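# Put the matching bit in the sunken screw's head

## Task

Find the screw or bolt sitting down in the hole of the block and insert the driver bit that fits its head into that head; every remaining bit must finish back in the bit holder. Release the grippers afterwards. Nothing counts if it stays in place only because the robot is holding it, and anything the robot is touching at the end must not drop by more than roughly a fingernail's width once it is left alone. Nothing may be pushed or dropped off the table.

## Robot and tools

Robot: two arms, left_arm and right_arm, each ending in a two-finger parallel gripper. All reported positions use one shared scene frame: origin on the table surface midway between the arms, +x out across the table, +z up, and left_arm mounted on the +y side. The names left and right do not correspond to sides of any camera image. Reported hand positions can be off somewhat, more so at long reach.

Gripper geometry: fingers extend along the gripper's own +z axis and close along its x axis. end_effector_position is the midpoint between the pads; fingertips stick out 17.5 mm beyond it. Pure rotations pivot about that point, which lies 25 mm from the last joint's axis toward gripper -y. A flat plate protrudes about 9 cm toward gripper -y and rotates with the hand.

The row: every motion argument is a single list of 18 numbers covering both arms, even if only one moves. Order: left dx, dy, dz, rx, ry, rz, left gripper position, force_limit, speed, then the same nine for the right. All lie in [-1, 1]. dx..rz are offsets, not poses: they are expressed in that gripper's own axes and measured from its pose in the most recent result that showed it (or, before any such result and for later calls inside one reply, from where it is when the action begins). Scale: 1.0 equals 0.6 m or 180 degrees; rx, ry, rz form one rotation vector. All zeros therefore means return to the reference pose, not stay still. Gripper position is absolute: +1 fully open (50 mm gap), about -0.65 pads touching, -1 to grip (closes until stopped). force_limit maps -1/0/+1 to about 20/102/185 N per pad (actual up to ~17% more). speed maps -1/0/+1 to 20/85/150 mm/s of gap change. A 0 in these three is a real command, so repeat the previous three to leave a gripper unchanged.

Tools:
- execute_actions {actions, pictures}. actions holds at most one item. Empty list: just report state. {"rows": [...], "steps": n}: up to 15 rows, n up to 15 steps of 1/30 s; each row one step, the last one repeated to fill; every row counts from the same reference pose, not from the prior row. {"steps": n} with no rows: wait until n steps (max 300) have elapsed since the last result, reply time included. pictures toggles images.
- move {target, speed}: target is one 18-number row as above; straight-line paths for both hands ending together, 0.5 to 10 s (cut off at 10 s). speed is path top speed in m/s, 0.002 to 0.5, default 0.25; rotation up to twice that in rad/s. Paths ignore obstacles and the other arm; hands lag, may stray and may overshoot speed near full stretch. Finger numbers are sent at the start. Result adds a move: line (done, off_target, moving, held, fault) plus limits (paced = pose clipped; held = steps blocked, after which the arm may jump fast) and each hand's distance from target.
- wait {seconds 0-10}: let time pass, nothing new sent.
- zoom_image {camera, region [x0,y0,x1,y1]}, max 504x504 pixels, origin top-left, on the latest image. Cameras: cam_head_left, cam_head_right, cam_high, cam_low, cam_left_wrist, cam_right_wrist, all 504x504.
- finished_scene {scene}: ends and grades the current scene; irreversible. Replying with no tool call ends everything.

Control limits: each step the command is clipped to within 70 mm and 16 degrees of the measured pose; position beats orientation when both cannot be met. After an action ends, an arm only continues to its last clipped pose, so check the result and send the remainder. Joint ranges: elbow -2.792 to 2.792 rad, others -6.283 to 6.283. Elbows cannot fully straighten.

Result lines: per-arm pose (position in m, quaternion wxyz) and velocities; Hand target (what the controller is driving toward); pose unreachable and HELD mark steps the clearance check altered or blocked; Flange force (outside force incl. held weight, noisy, may say no reading); joint torques (offset, scaled, noisy); object_status: 0 moving, 1 stopped while opening, 2 stopped while closing (a grip), 3 at commanded position or pads met (usually nothing held). Any new position number resets it to 0 until the fingers settle. Opening in mm ≈ (250 - position_measured) × 0.202. New force_limit or speed apply only with a position change of at least 0.01. Fingers re-close on their own if grip is lost, except after a grip at force_limit -1, where status stays 2; immovable off-center objects loosen the grip over time.

Hazards: contact torque reaching a joint's load limit (waist/shoulder 302, elbow 142, wrist joints 40 N m, held weight included) or any outside force of 144 N causes a 10 s limp stop of that arm. The arms are stiff, so aiming even slightly beyond a firm contact can trigger this; faster approaches hit harder. Keep arms from colliding. MOTOR HEAT warns before an over-temperature brake stop. Thinking time lets the simulation run. Occasional tugs on held parts or pushes on loose ones occur. Avoid drops, slips, slams and knocking anything off the table; release the bit only once it sits in the fastener on its own.

Each tool is called after "Emit:" as name(argument=value, ...) on one line, values as JSON.

## Session

Emit:
execute_actions(actions=[])

Scene clock: 0.00 s of 5270.00 s.
left_arm: end_effector_position=(+0.5160, -0.1123, +0.2894) position_measured=3 object_status=3 end_effector_quat_wxyz=(-0.224, -0.105, +0.943, -0.223) end_effector_velocity=(+0.000, -0.001, -0.000) end_effector_angular_velocity=(-0.001, +0.000, +0.000) | right_arm: end_effector_position=(+0.8262, -1.1771, +0.3590) position_measured=3 object_status=3 end_effector_quat_wxyz=(+0.037, +0.867, +0.475, +0.148) end_effector_velocity=(-0.000, -0.000, +0.000) end_effector_angular_velocity=(+0.000, -0.001, -0.000)
Joint positions: left_arm=[-0.774  0.461  1.446 -0.667  1.323 -2.239] | right_arm=[-0.94   0.787  0.669  0.274  1.546 -0.269]
Joint velocities: left_arm=[-0.     0.001 -0.001 -0.001 -0.001 -0.   ] | right_arm=[-0.001  0.    -0.     0.001  0.    -0.   ]
Joint torques (N m, as the joint torque sensors report them, + toward a larger angle): no reading
Flange force (N, the push that the arm receives, along the gripper's own x y z axes): no reading
Hand target (left_arm): +0.516, -0.112, +0.289; -0.224, -0.105, +0.943, -0.223
Hand target (right_arm): +0.826, -1.177, +0.359; +0.037, +0.867, +0.475, +0.148

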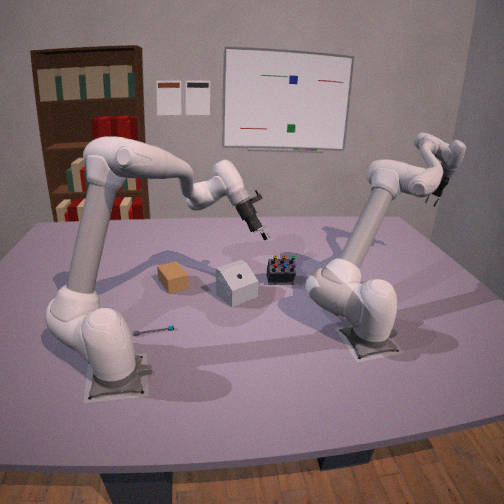

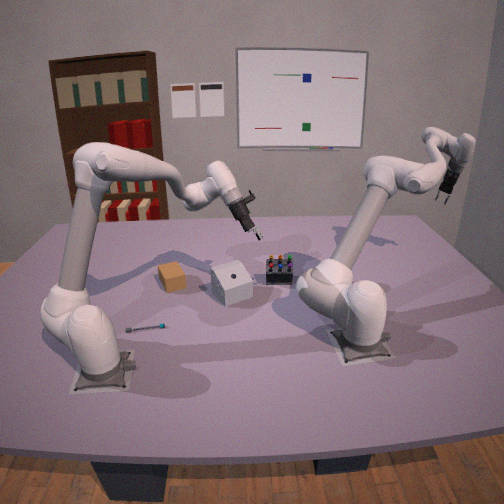

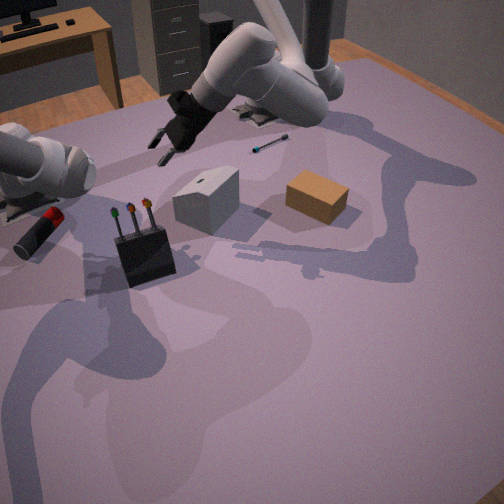

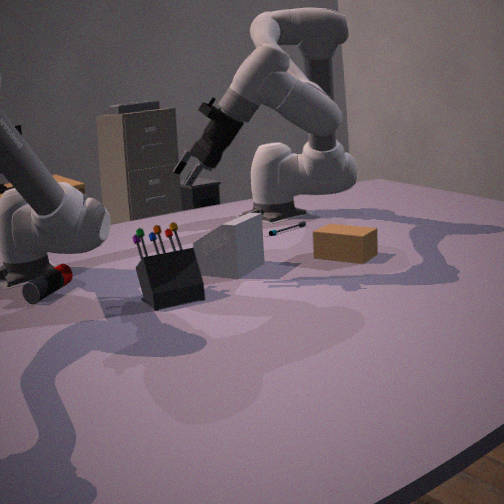

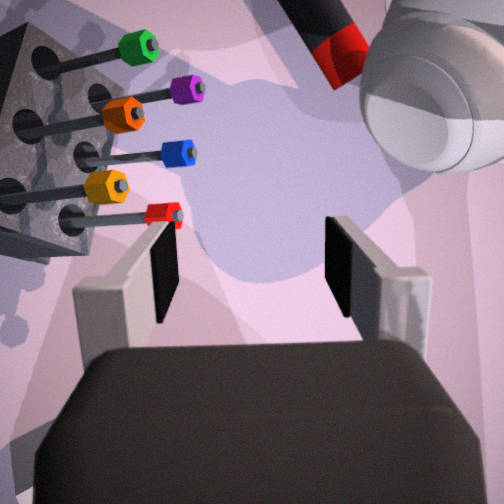

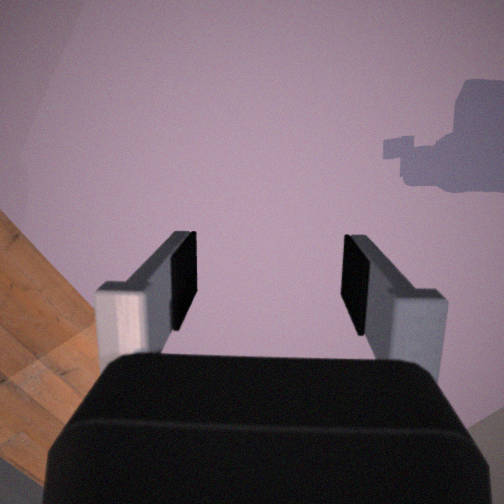

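Emit:
zoom_image(camera="cam_head_left", region=[205,240,315,320])

Emit:
zoom_image(camera="cam_high", region=[95,150,255,300])

Region (205, 240, 315, 320) of cam_head_left's 504x504 image, scaled by 4.582, with more detail than that image has; it fills the top 367 rows of this view, and the rest is white.

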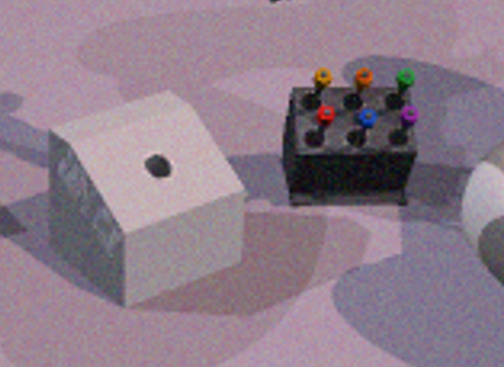

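Region (95, 150, 255, 300) of cam_high's 504x504 image, scaled by 3.150, with more detail than that image has; it fills the top 472 rows of this view, and the rest is white.

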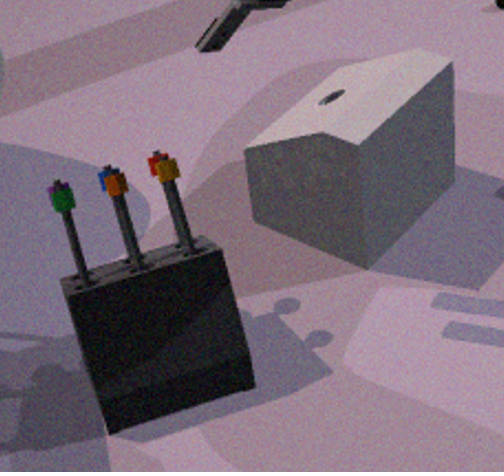

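Emit:
move(target=[0.13,0.205,-0.04,0,-0.221,-0.414,0.35,-0.5,0,0,0,0,0,0,0,1,0,0])

Scene clock: 13.03 s of 5270.00 s.
left_arm: end_effector_position=(+0.4200, -0.0002, +0.2986) position_measured=100 object_status=3 end_effector_quat_wxyz=(+0.001, -0.708, +0.706, +0.001) end_effector_velocity=(-0.001, -0.000, -0.000) end_effector_angular_velocity=(+0.001, -0.000, -0.000) | right_arm: end_effector_position=(+0.8262, -1.1771, +0.3590) position_measured=3 object_status=3 end_effector_quat_wxyz=(+0.037, +0.867, +0.475, +0.148) end_effector_velocity=(-0.000, -0.001, -0.000) end_effector_angular_velocity=(-0.001, +0.001, -0.001)
Joint positions: left_arm=[-1.044  0.214  1.64   0.001  1.291 -4.059] | right_arm=[-0.94   0.787  0.669  0.274  1.546 -0.269]
Joint velocities: left_arm=[-0.001 -0.     0.001  0.001  0.    -0.001] | right_arm=[-0.001  0.    -0.    -0.001  0.    -0.   ]
Joint torques (N m, as the joint torque sensors report them, + toward a larger angle): left_arm=[ -0.26 -61.27 -43.92   3.78  -0.12   0.02] | right_arm=[  -2.8  -120.11  -43.94    5.07   -0.57   -0.6 ]
Flange force (N, the push that the arm receives, along the gripper's own x y z axes): left_arm=[-6.5 5.2 1.1] | right_arm=[2.0 4.3 0.7]
Hand target (left_arm): +0.420, -0.000, +0.299; -0.001, +0.708, -0.706, -0.001
Hand target (right_arm): +0.826, -1.177, +0.359; +0.037, +0.867, +0.475, +0.148
Off the commanded pose (left_arm): 0.001 m, 0 deg.
Off the commanded pose (right_arm): 0.000 m, 0 deg.
After step 90, 6.77 s passed at rest.
move: done

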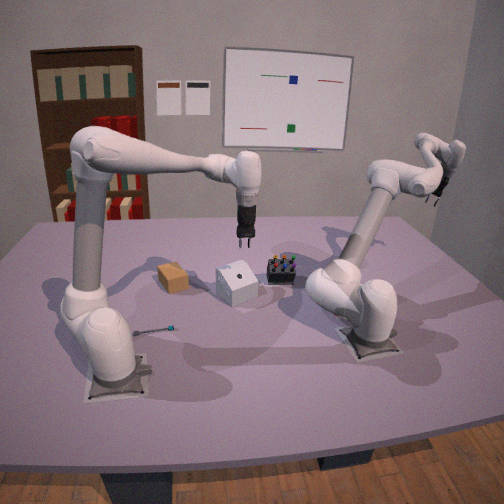

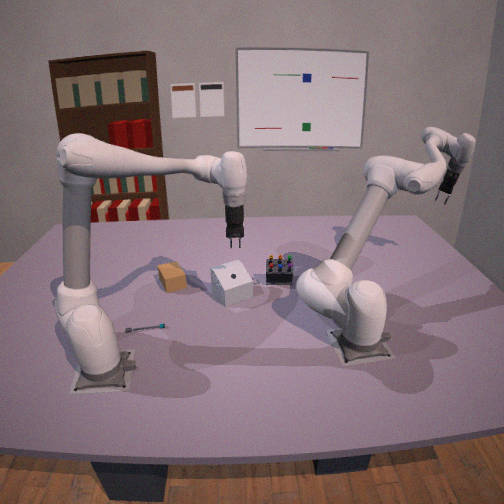

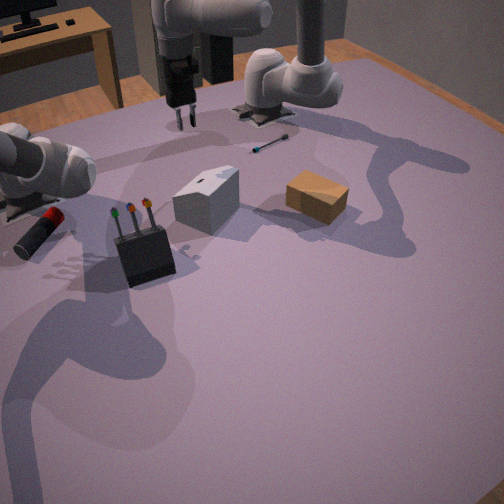

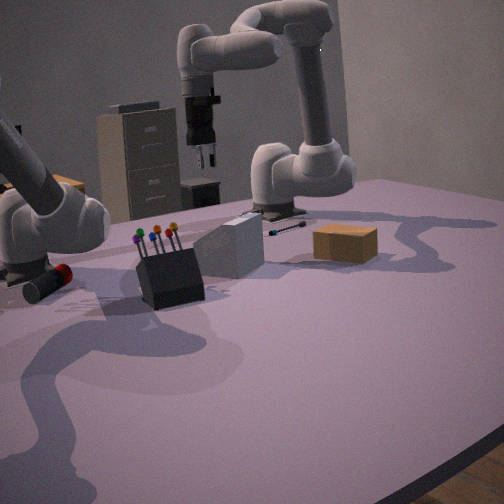

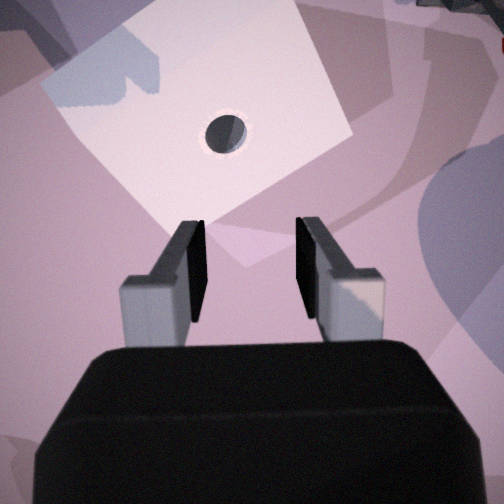

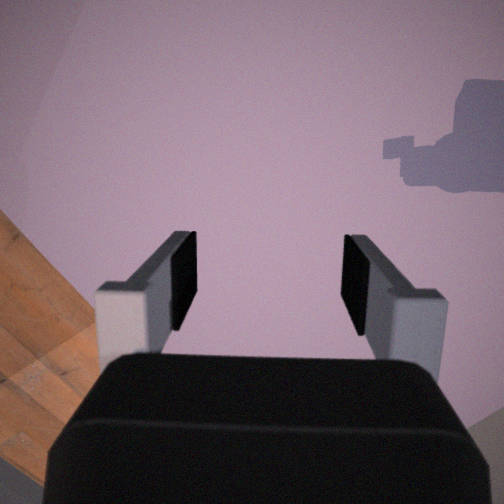

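Emit:
move(target=[0.053,0.075,0.195,0.168,-0.047,-0.1705,0.35,-0.5,0,0,0,0,0,0,0,1,0,0], speed=0.2)

Emit:
zoom_image(camera="cam_left_wrist", region=[190,60,310,180])

Scene clock: 20.13 s of 5270.00 s.
left_arm: end_effector_position=(+0.3755, -0.0313, +0.1815) position_measured=100 object_status=3 end_effector_quat_wxyz=(-0.235, +0.841, -0.470, +0.130) end_effector_velocity=(-0.001, -0.001, +0.000) end_effector_angular_velocity=(-0.001, -0.001, -0.002) | right_arm: end_effector_position=(+0.8262, -1.1771, +0.3590) position_measured=3 object_status=3 end_effector_quat_wxyz=(+0.037, +0.867, +0.475, +0.148) end_effector_velocity=(-0.001, -0.001, +0.001) end_effector_angular_velocity=(-0.000, -0.001, -0.002)
Joint positions: left_arm=[-1.356  0.356  1.792  0.578  1.185 -5.195] | right_arm=[-0.94   0.787  0.669  0.274  1.546 -0.269]
Joint velocities: left_arm=[-0.002 -0.    -0.     0.001 -0.    -0.001] | right_arm=[-0.002 -0.    -0.001  0.001 -0.    -0.   ]
Joint torques (N m, as the joint torque sensors report them, + toward a larger angle): left_arm=[  0.59 -74.75 -39.47   4.47   0.27  -0.04] | right_arm=[  -1.66 -120.7   -43.54    5.29   -0.54   -0.48]
Flange force (N, the push that the arm receives, along the gripper's own x y z axes): left_arm=[-4.3 0.2 -0.8] | right_arm=[0.3 7.1 -0.2]
Hand target (left_arm): +0.376, -0.031, +0.182; -0.235, +0.841, -0.470, +0.131
Hand target (right_arm): +0.826, -1.177, +0.359; +0.037, +0.867, +0.475, +0.148
Off the commanded pose (left_arm): 0.001 m, 0 deg.
Off the commanded pose (right_arm): 0.000 m, 0 deg.
After step 90, 1.90 s passed at rest.
move: done

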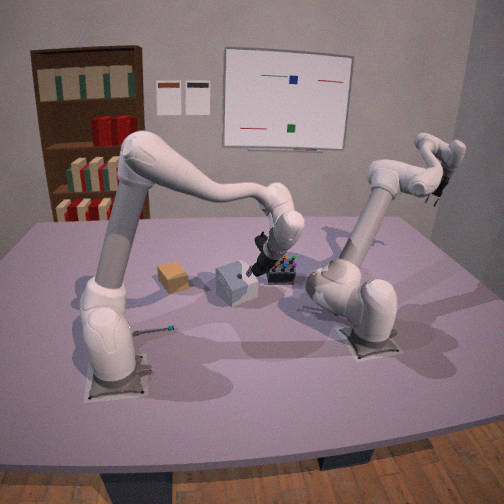

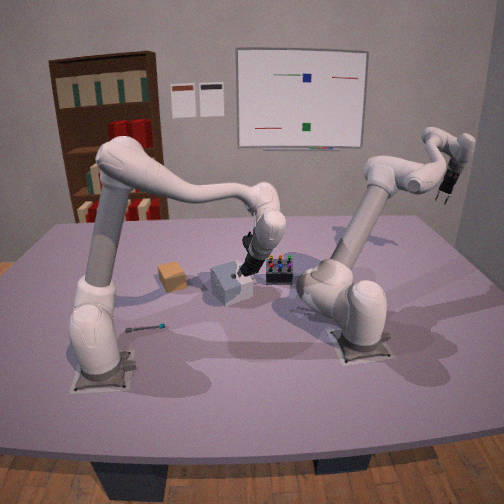

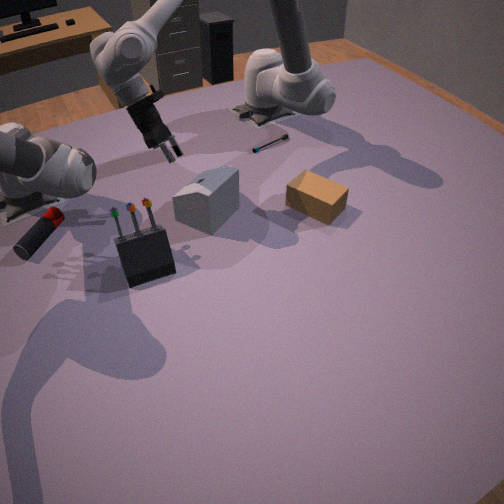

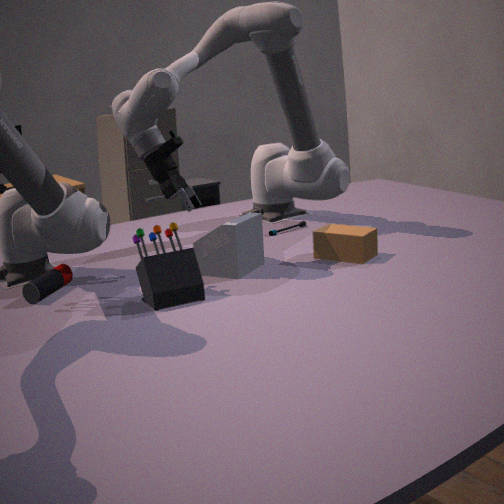

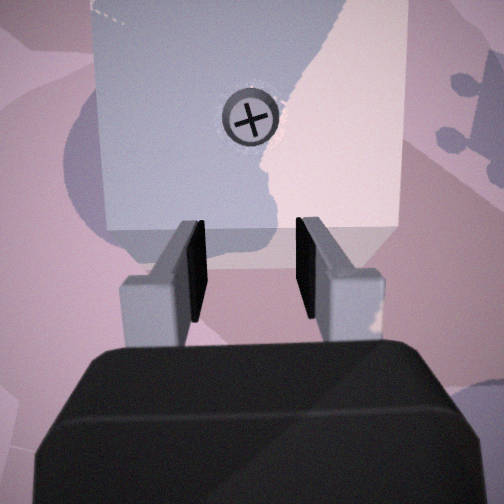

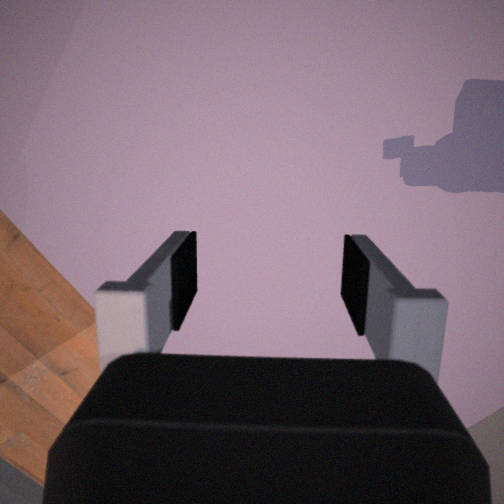

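Region (190, 60, 310, 180) of cam_left_wrist's 504x504 image, scaled by 4.200, with more detail than that image has.

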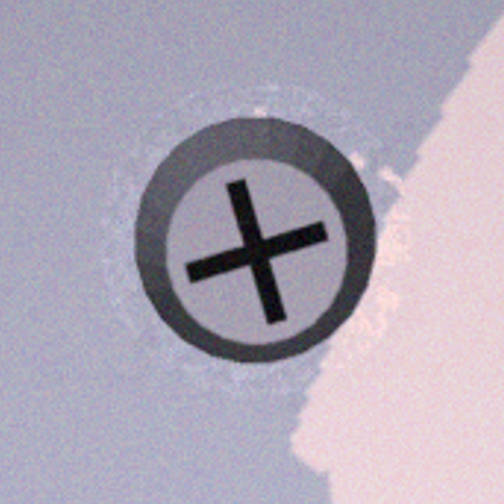

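Emit:
move(target=[0.3,0.01,-0.06,0.037,0.124,0.181,0.35,-0.5,0,0,0,0,0,0,0,1,0,0], speed=0.2)

Emit:
zoom_image(camera="cam_left_wrist", region=[110,0,390,230])

Scene clock: 30.33 s of 5270.00 s.
left_arm: end_effector_position=(+0.4495, -0.1972, +0.2090) position_measured=100 object_status=3 end_effector_quat_wxyz=(+0.215, -0.621, +0.713, -0.244) end_effector_velocity=(+0.000, +0.001, -0.000) end_effector_angular_velocity=(+0.003, -0.001, -0.001) | right_arm: end_effector_position=(+0.8262, -1.1771, +0.3590) position_measured=3 object_status=3 end_effector_quat_wxyz=(+0.037, +0.867, +0.475, +0.148) end_effector_velocity=(+0.000, +0.000, -0.000) end_effector_angular_velocity=(-0.000, +0.000, -0.000)
Joint positions: left_arm=[-1.349  0.42   1.687  0.798  0.865 -4.706] | right_arm=[-0.94   0.787  0.669  0.274  1.546 -0.269]
Joint velocities: left_arm=[ 0.    -0.     0.001  0.001  0.     0.002] | right_arm=[ 0.    -0.     0.    -0.    -0.001  0.   ]
Joint torques (N m, as the joint torque sensors report them, + toward a larger angle): left_arm=[ -0.48 -82.82 -40.35   3.98   0.03  -0.18] | right_arm=[  -0.74 -121.05  -44.29    5.18   -0.33   -0.66]
Flange force (N, the push that the arm receives, along the gripper's own x y z axes): left_arm=[-1.6 -0.4 0.0] | right_arm=[0.7 3.7 1.4]
Hand target (left_arm): +0.450, -0.197, +0.209; +0.215, -0.621, +0.713, -0.244
Hand target (right_arm): +0.826, -1.177, +0.359; +0.037, +0.867, +0.475, +0.148
Off the commanded pose (left_arm): 0.000 m, 0 deg.
Off the commanded pose (right_arm): 0.000 m, 0 deg.
After step 90, 5.17 s passed at rest.
move: done

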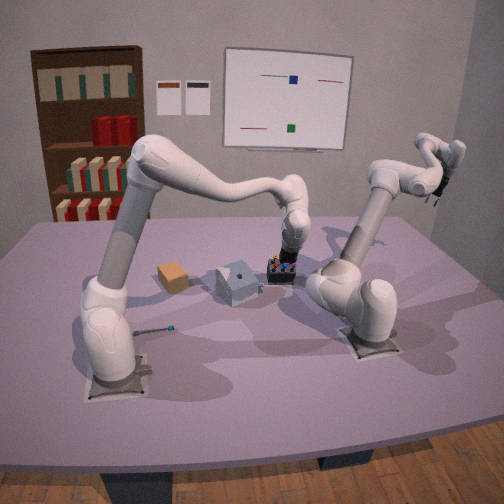

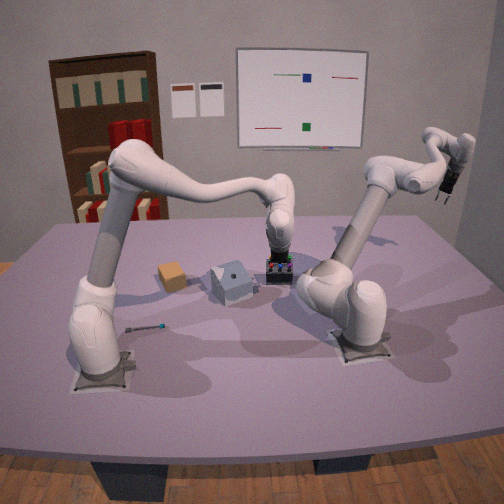

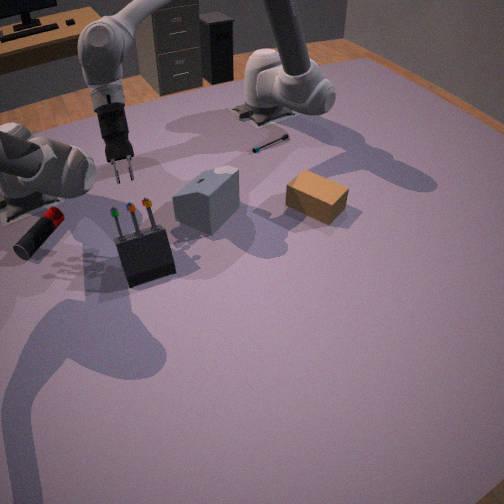

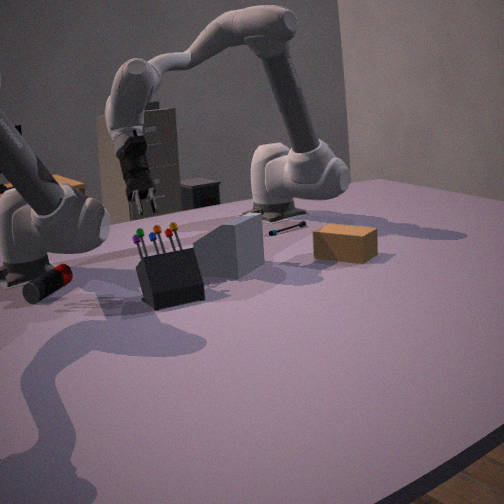

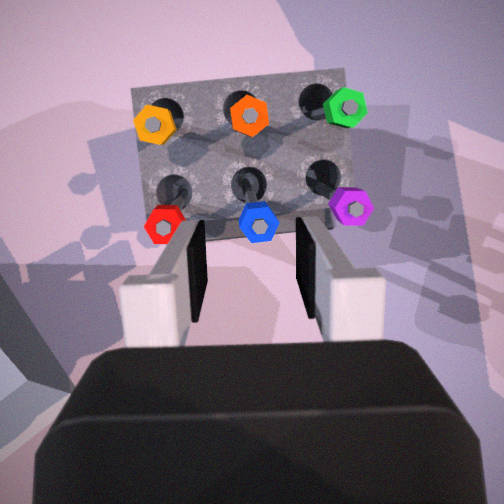

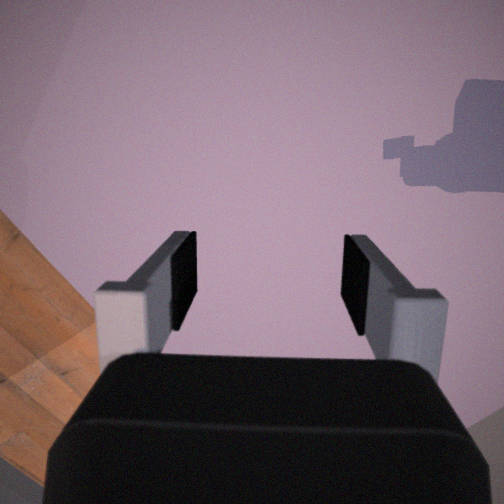

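Region (110, 0, 390, 230) of cam_left_wrist's 504x504 image, scaled by 1.800, with more detail than that image has; it fills the top 414 rows of this view, and the rest is white.

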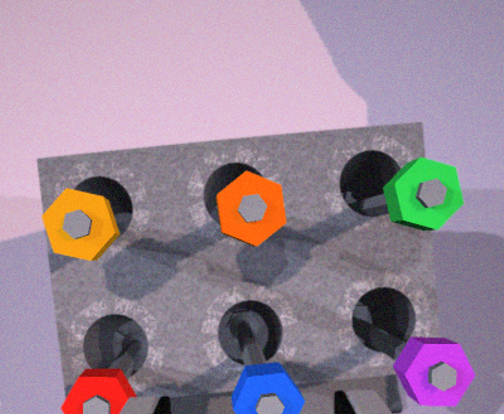

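Emit:
zoom_image(camera="cam_left_wrist", region=[150,160,270,215])

Emit:
zoom_image(camera="cam_left_wrist", region=[295,75,355,200])

Emit:
move(target=[-0.01,-0.075,0,0,0,0,0.35,-0.5,0,0,0,0,0,0,0,1,0,0], speed=0.1)

Emit:
zoom_image(camera="cam_left_wrist", region=[150,150,270,215])

Emit:
zoom_image(camera="cam_left_wrist", region=[230,145,350,210])

Region (150, 160, 270, 215) of cam_left_wrist's 504x504 image, scaled by 4.200, with more detail than that image has; it fills the top 231 rows of this view, and the rest is white.

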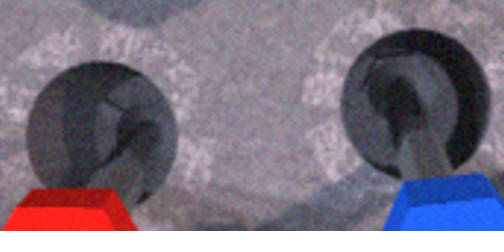

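Region (295, 75, 355, 200) of cam_left_wrist's 504x504 image, scaled by 4.032, with more detail than that image has; it fills the left 242 columns of this view, and the rest is white.

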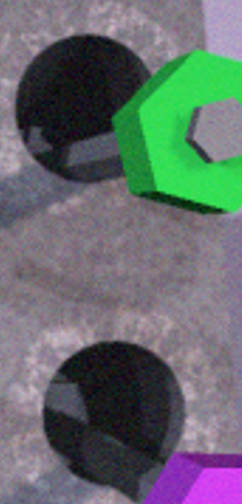

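Scene clock: 37.17 s of 5270.00 s.
left_arm: end_effector_position=(+0.4854, -0.1962, +0.2368) position_measured=100 object_status=3 end_effector_quat_wxyz=(+0.215, -0.621, +0.713, -0.244) end_effector_velocity=(+0.000, -0.000, +0.001) end_effector_angular_velocity=(-0.001, -0.002, -0.001) | right_arm: end_effector_position=(+0.8262, -1.1771, +0.3590) position_measured=3 object_status=3 end_effector_quat_wxyz=(+0.037, +0.867, +0.475, +0.148) end_effector_velocity=(-0.000, -0.000, -0.000) end_effector_angular_velocity=(-0.000, +0.001, -0.001)
Joint positions: left_arm=[-1.303  0.418  1.633  0.763  0.876 -4.618] | right_arm=[-0.94   0.787  0.669  0.274  1.546 -0.269]
Joint velocities: left_arm=[-0.    -0.001 -0.     0.001  0.     0.   ] | right_arm=[-0.     0.     0.    -0.001 -0.     0.001]
Joint torques (N m, as the joint torque sensors report them, + toward a larger angle): left_arm=[ -1.42 -82.25 -41.93   4.05  -0.69   0.01] | right_arm=[  -1.35 -122.59  -44.04    5.16   -0.59   -0.6 ]
Flange force (N, the push that the arm receives, along the gripper's own x y z axes): left_arm=[-5.0 -0.5 -2.7] | right_arm=[-0.9 9.7 0.9]
Hand target (left_arm): +0.485, -0.196, +0.237; +0.215, -0.621, +0.713, -0.244
Hand target (right_arm): +0.826, -1.177, +0.359; +0.037, +0.867, +0.475, +0.148
Off the commanded pose (left_arm): 0.000 m, 0 deg.
Off the commanded pose (right_arm): 0.000 m, 0 deg.
After step 90, 3.10 s passed at rest.
move: done

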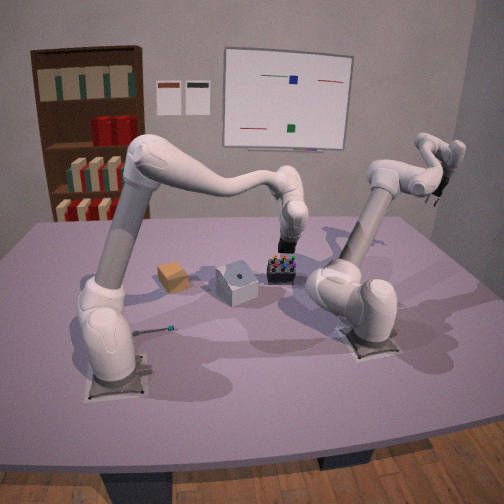

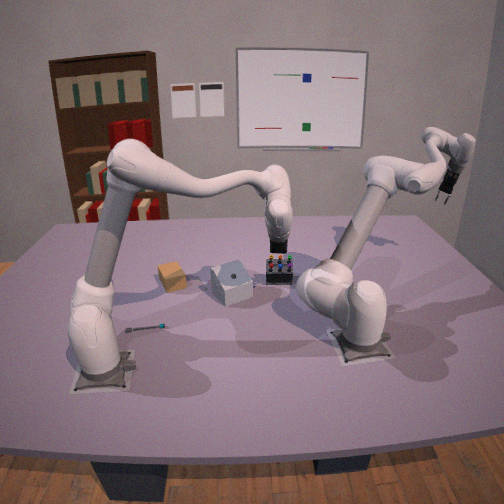

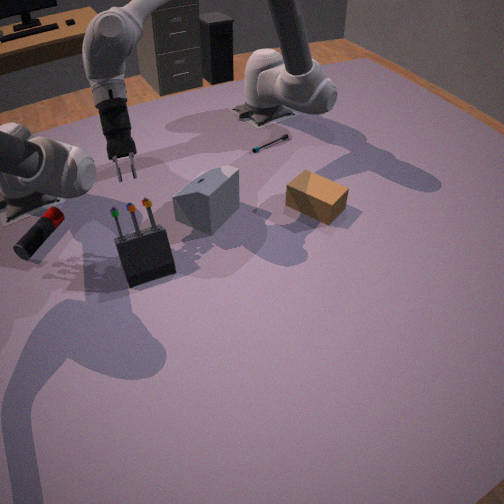

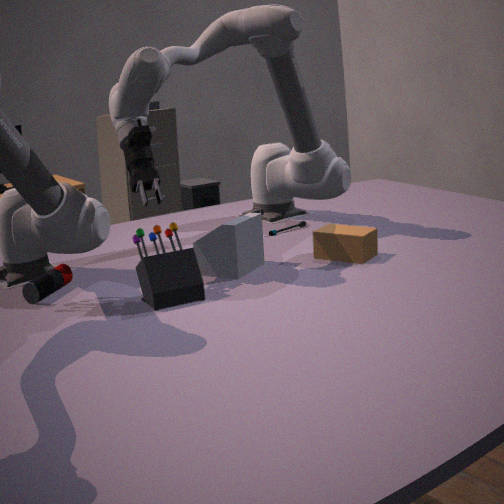

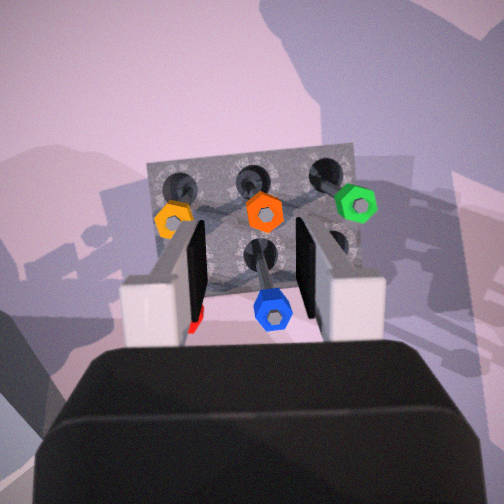

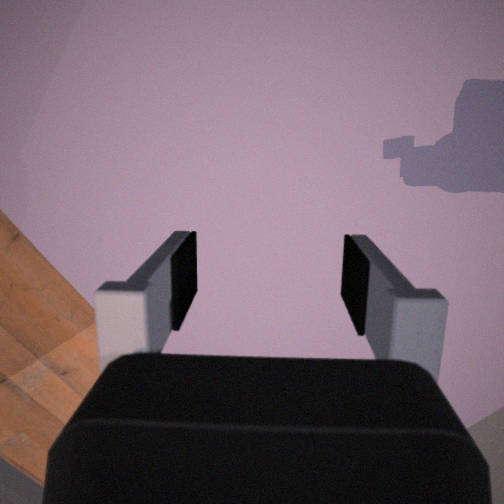

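Region (150, 150, 270, 215) of cam_left_wrist's 504x504 image, scaled by 4.200, with more detail than that image has; it fills the top 273 rows of this view, and the rest is white.

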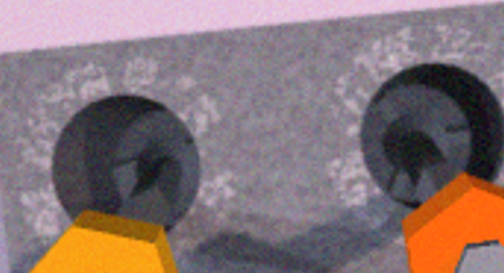

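Region (230, 145, 350, 210) of cam_left_wrist's 504x504 image, scaled by 4.200, with more detail than that image has; it fills the top 273 rows of this view, and the rest is white.

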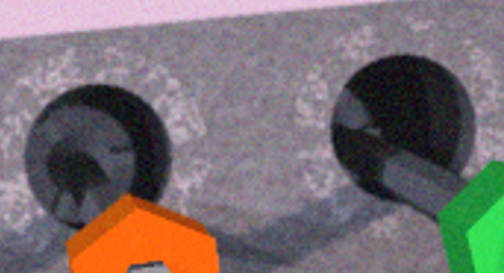

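Emit:
zoom_image(camera="cam_left_wrist", region=[232,160,274,202])

Emit:
zoom_image(camera="cam_left_wrist", region=[160,168,202,210])

Region (232, 160, 274, 202) of cam_left_wrist's 504x504 image, scaled by 12.000, with more detail than that image has.

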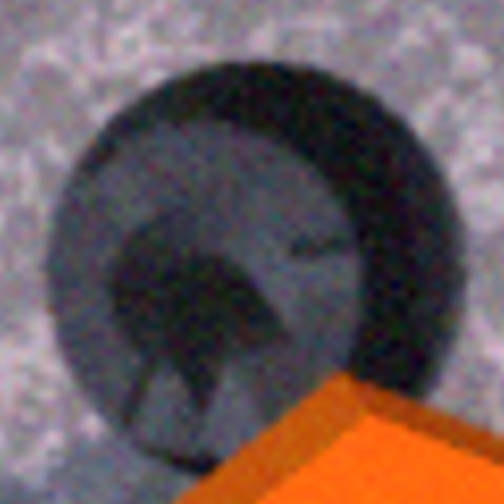

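Region (160, 168, 202, 210) of cam_left_wrist's 504x504 image, scaled by 12.000, with more detail than that image has.

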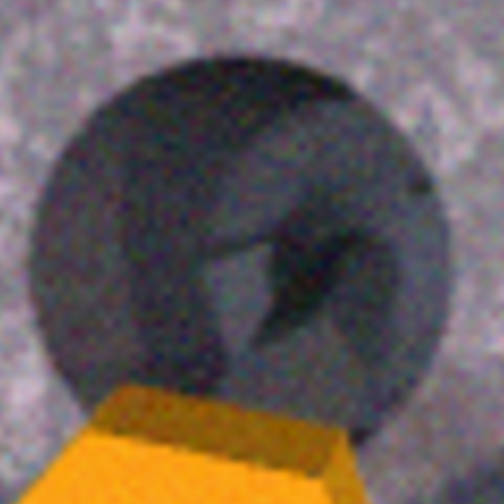

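Emit:
move(target=[0.11,-0.004,0.065,0,0,0,0.35,-0.5,0,0,0,0,0,0,0,1,0,0], speed=0.1)

Emit:
zoom_image(camera="cam_left_wrist", region=[180,150,250,220])

Emit:
move(target=[0.005,0.075,0,0,0,0,0.35,-0.5,0,0,0,0,0,0,0,1,0,0], speed=0.1)

Emit:
zoom_image(camera="cam_left_wrist", region=[180,150,250,220])

Scene clock: 46.63 s of 5270.00 s.
left_arm: end_effector_position=(+0.5019, -0.2652, +0.2074) position_measured=100 object_status=3 end_effector_quat_wxyz=(+0.215, -0.621, +0.713, -0.244) end_effector_velocity=(-0.001, -0.001, +0.001) end_effector_angular_velocity=(-0.002, -0.000, +0.000) | right_arm: end_effector_position=(+0.8262, -1.1771, +0.3590) position_measured=3 object_status=3 end_effector_quat_wxyz=(+0.037, +0.867, +0.475, +0.148) end_effector_velocity=(-0.000, -0.000, +0.001) end_effector_angular_velocity=(-0.001, -0.001, -0.000)
Joint positions: left_arm=[-1.317  0.539  1.501  0.758  0.893 -4.62 ] | right_arm=[-0.94   0.787  0.669  0.274  1.546 -0.269]
Joint velocities: left_arm=[-0.001 -0.001 -0.    -0.    -0.    -0.001] | right_arm=[-0.001 -0.001 -0.     0.    -0.    -0.   ]
Joint torques (N m, as the joint torque sensors report them, + toward a larger angle): left_arm=[  0.15 -95.85 -44.08   4.41  -0.2    0.23] | right_arm=[   1.57 -121.25  -45.11    5.24   -0.26   -0.68]
Flange force (N, the push that the arm receives, along the gripper's own x y z axes): left_arm=[-5.6 4.3 -0.4] | right_arm=[-1.3 -0.8 1.8]
Hand target (left_arm): +0.502, -0.265, +0.207; +0.215, -0.621, +0.713, -0.244
Hand target (right_arm): +0.826, -1.177, +0.359; +0.037, +0.867, +0.475, +0.148
Off the commanded pose (left_arm): 0.000 m, 0 deg.
Off the commanded pose (right_arm): 0.000 m, 0 deg.
After step 90, 5.40 s passed at rest.
move: done

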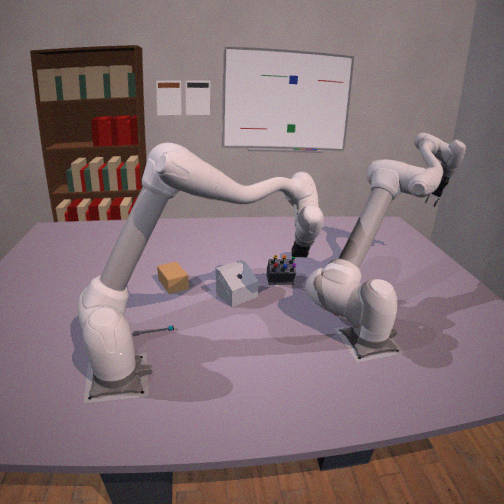

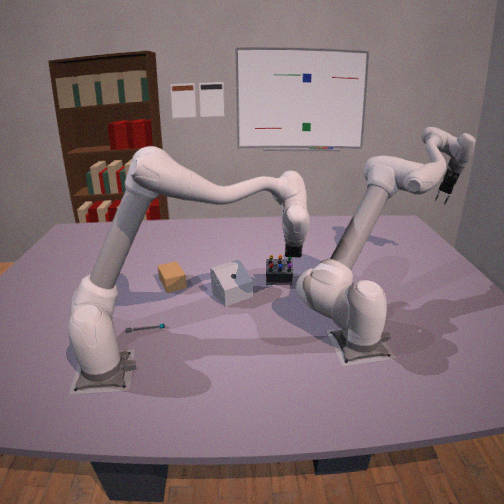

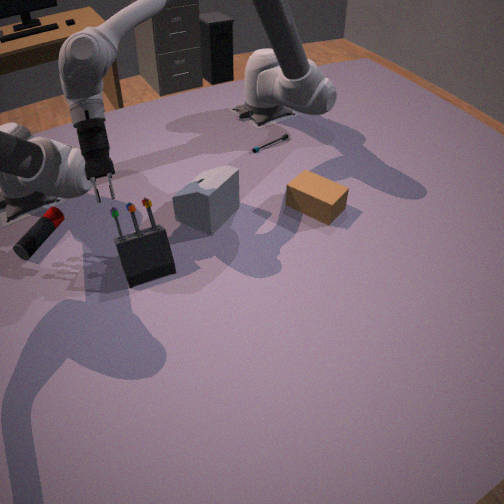

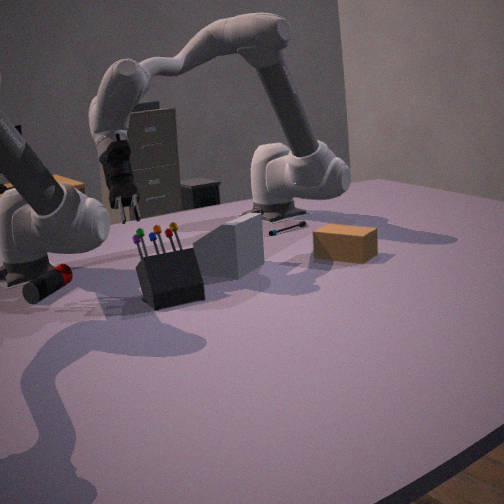

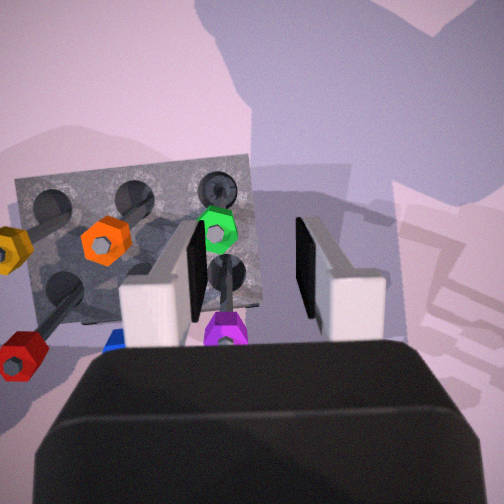

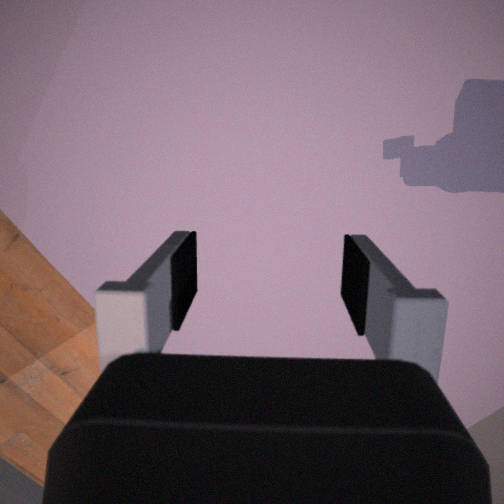

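Region (180, 150, 250, 220) of cam_left_wrist's 504x504 image, scaled by 7.200, with more detail than that image has.

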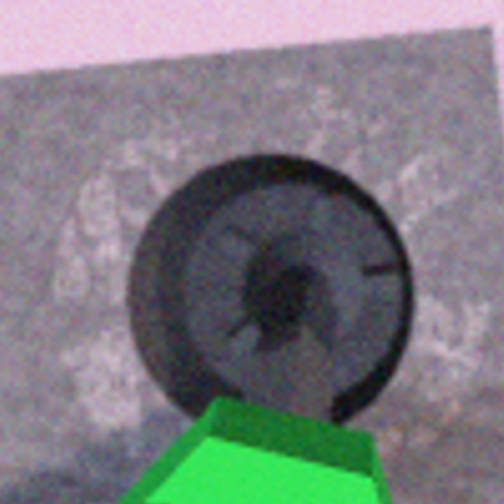

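Scene clock: 47.37 s of 5270.00 s.
left_arm: end_effector_position=(+0.4665, -0.2632, +0.1798) position_measured=100 object_status=3 end_effector_quat_wxyz=(+0.215, -0.621, +0.713, -0.244) end_effector_velocity=(-0.000, -0.001, +0.002) end_effector_angular_velocity=(-0.001, -0.001, -0.000) | right_arm: end_effector_position=(+0.8262, -1.1771, +0.3590) position_measured=3 object_status=3 end_effector_quat_wxyz=(+0.037, +0.867, +0.475, +0.148) end_effector_velocity=(+0.001, +0.001, -0.000) end_effector_angular_velocity=(+0.001, -0.001, +0.002)
Joint positions: left_arm=[-1.358  0.538  1.559  0.792  0.877 -4.705] | right_arm=[-0.94   0.787  0.669  0.274  1.546 -0.269]
Joint velocities: left_arm=[-0.    -0.001 -0.002 -0.     0.001  0.001] | right_arm=[ 0.002  0.    -0.     0.001 -0.     0.   ]
Joint torques (N m, as the joint torque sensors report them, + toward a larger angle): left_arm=[  3.16 -90.42 -40.84   3.96  -0.42  -0.04] | right_arm=[  -2.43 -121.3   -43.68    5.38   -0.64   -0.88]
Flange force (N, the push that the arm receives, along the gripper's own x y z axes): left_arm=[-3.6 4.0 -6.0] | right_arm=[2.0 8.6 0.4]
Hand target (left_arm): +0.466, -0.263, +0.180; +0.215, -0.621, +0.713, -0.244
Hand target (right_arm): +0.826, -1.177, +0.359; +0.037, +0.867, +0.475, +0.148
Off the commanded pose (left_arm): 0.000 m, 0 deg.
Off the commanded pose (right_arm): 0.000 m, 0 deg.
move: done

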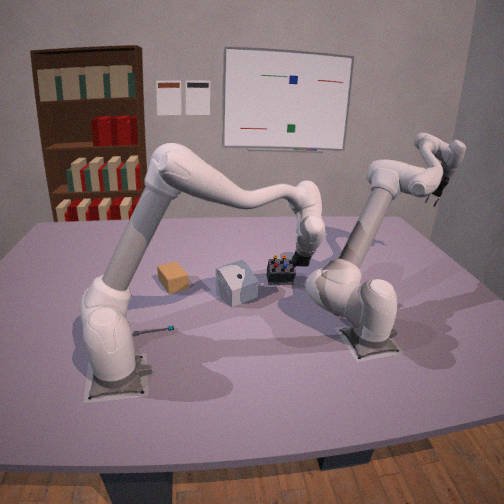

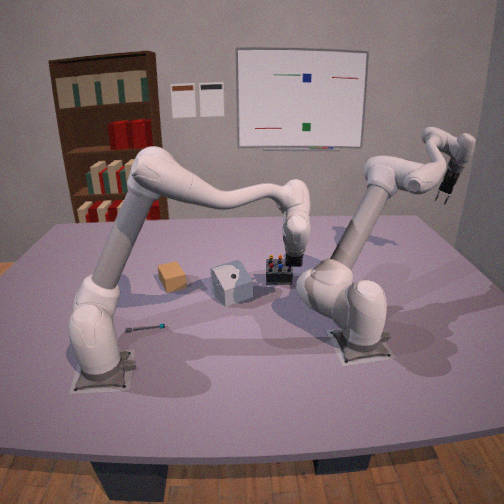

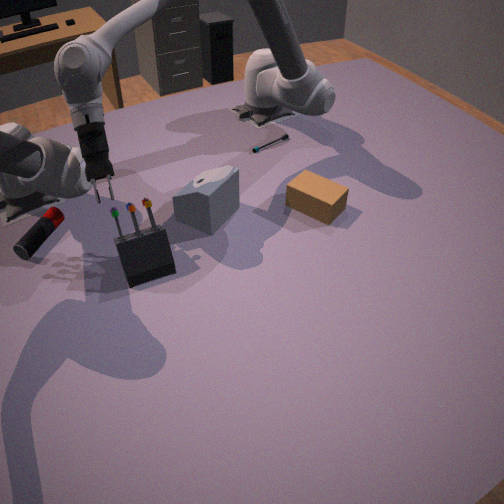

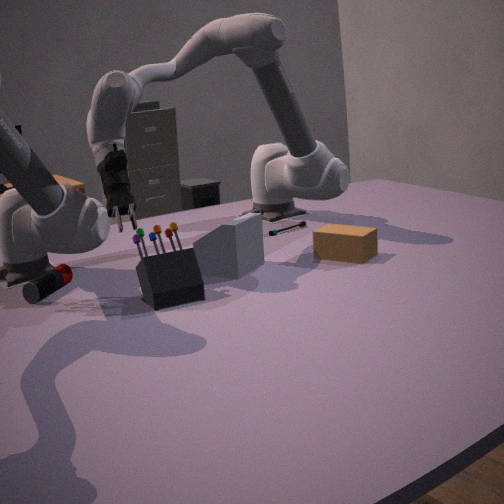

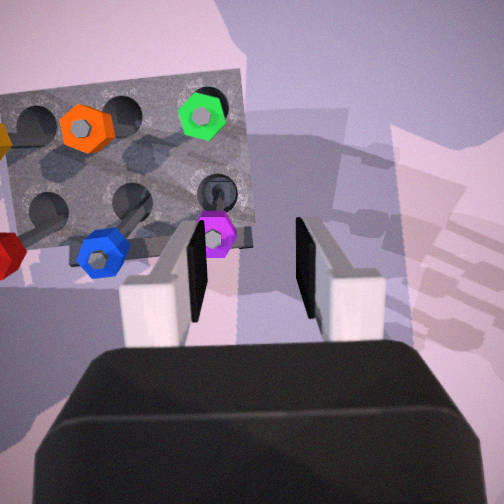

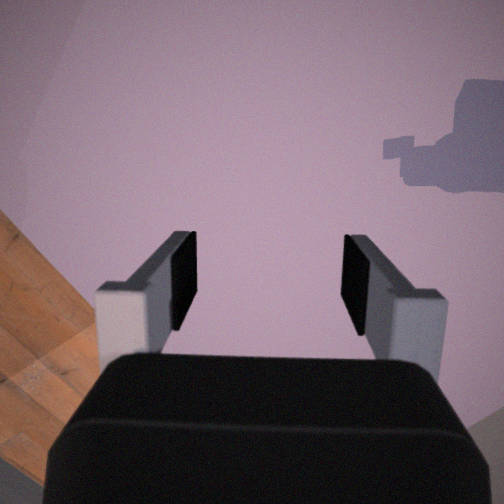

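Region (180, 150, 250, 220) of cam_left_wrist's 504x504 image, scaled by 7.200, with more detail than that image has.

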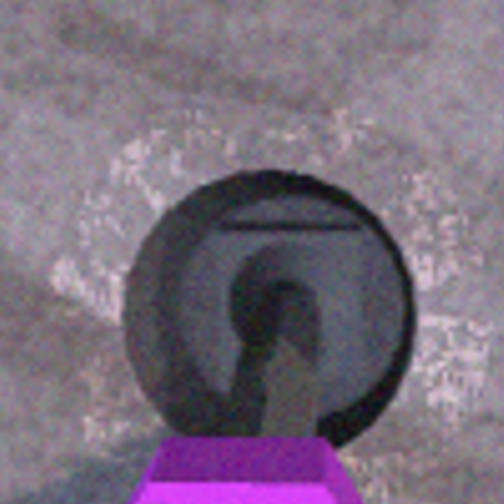

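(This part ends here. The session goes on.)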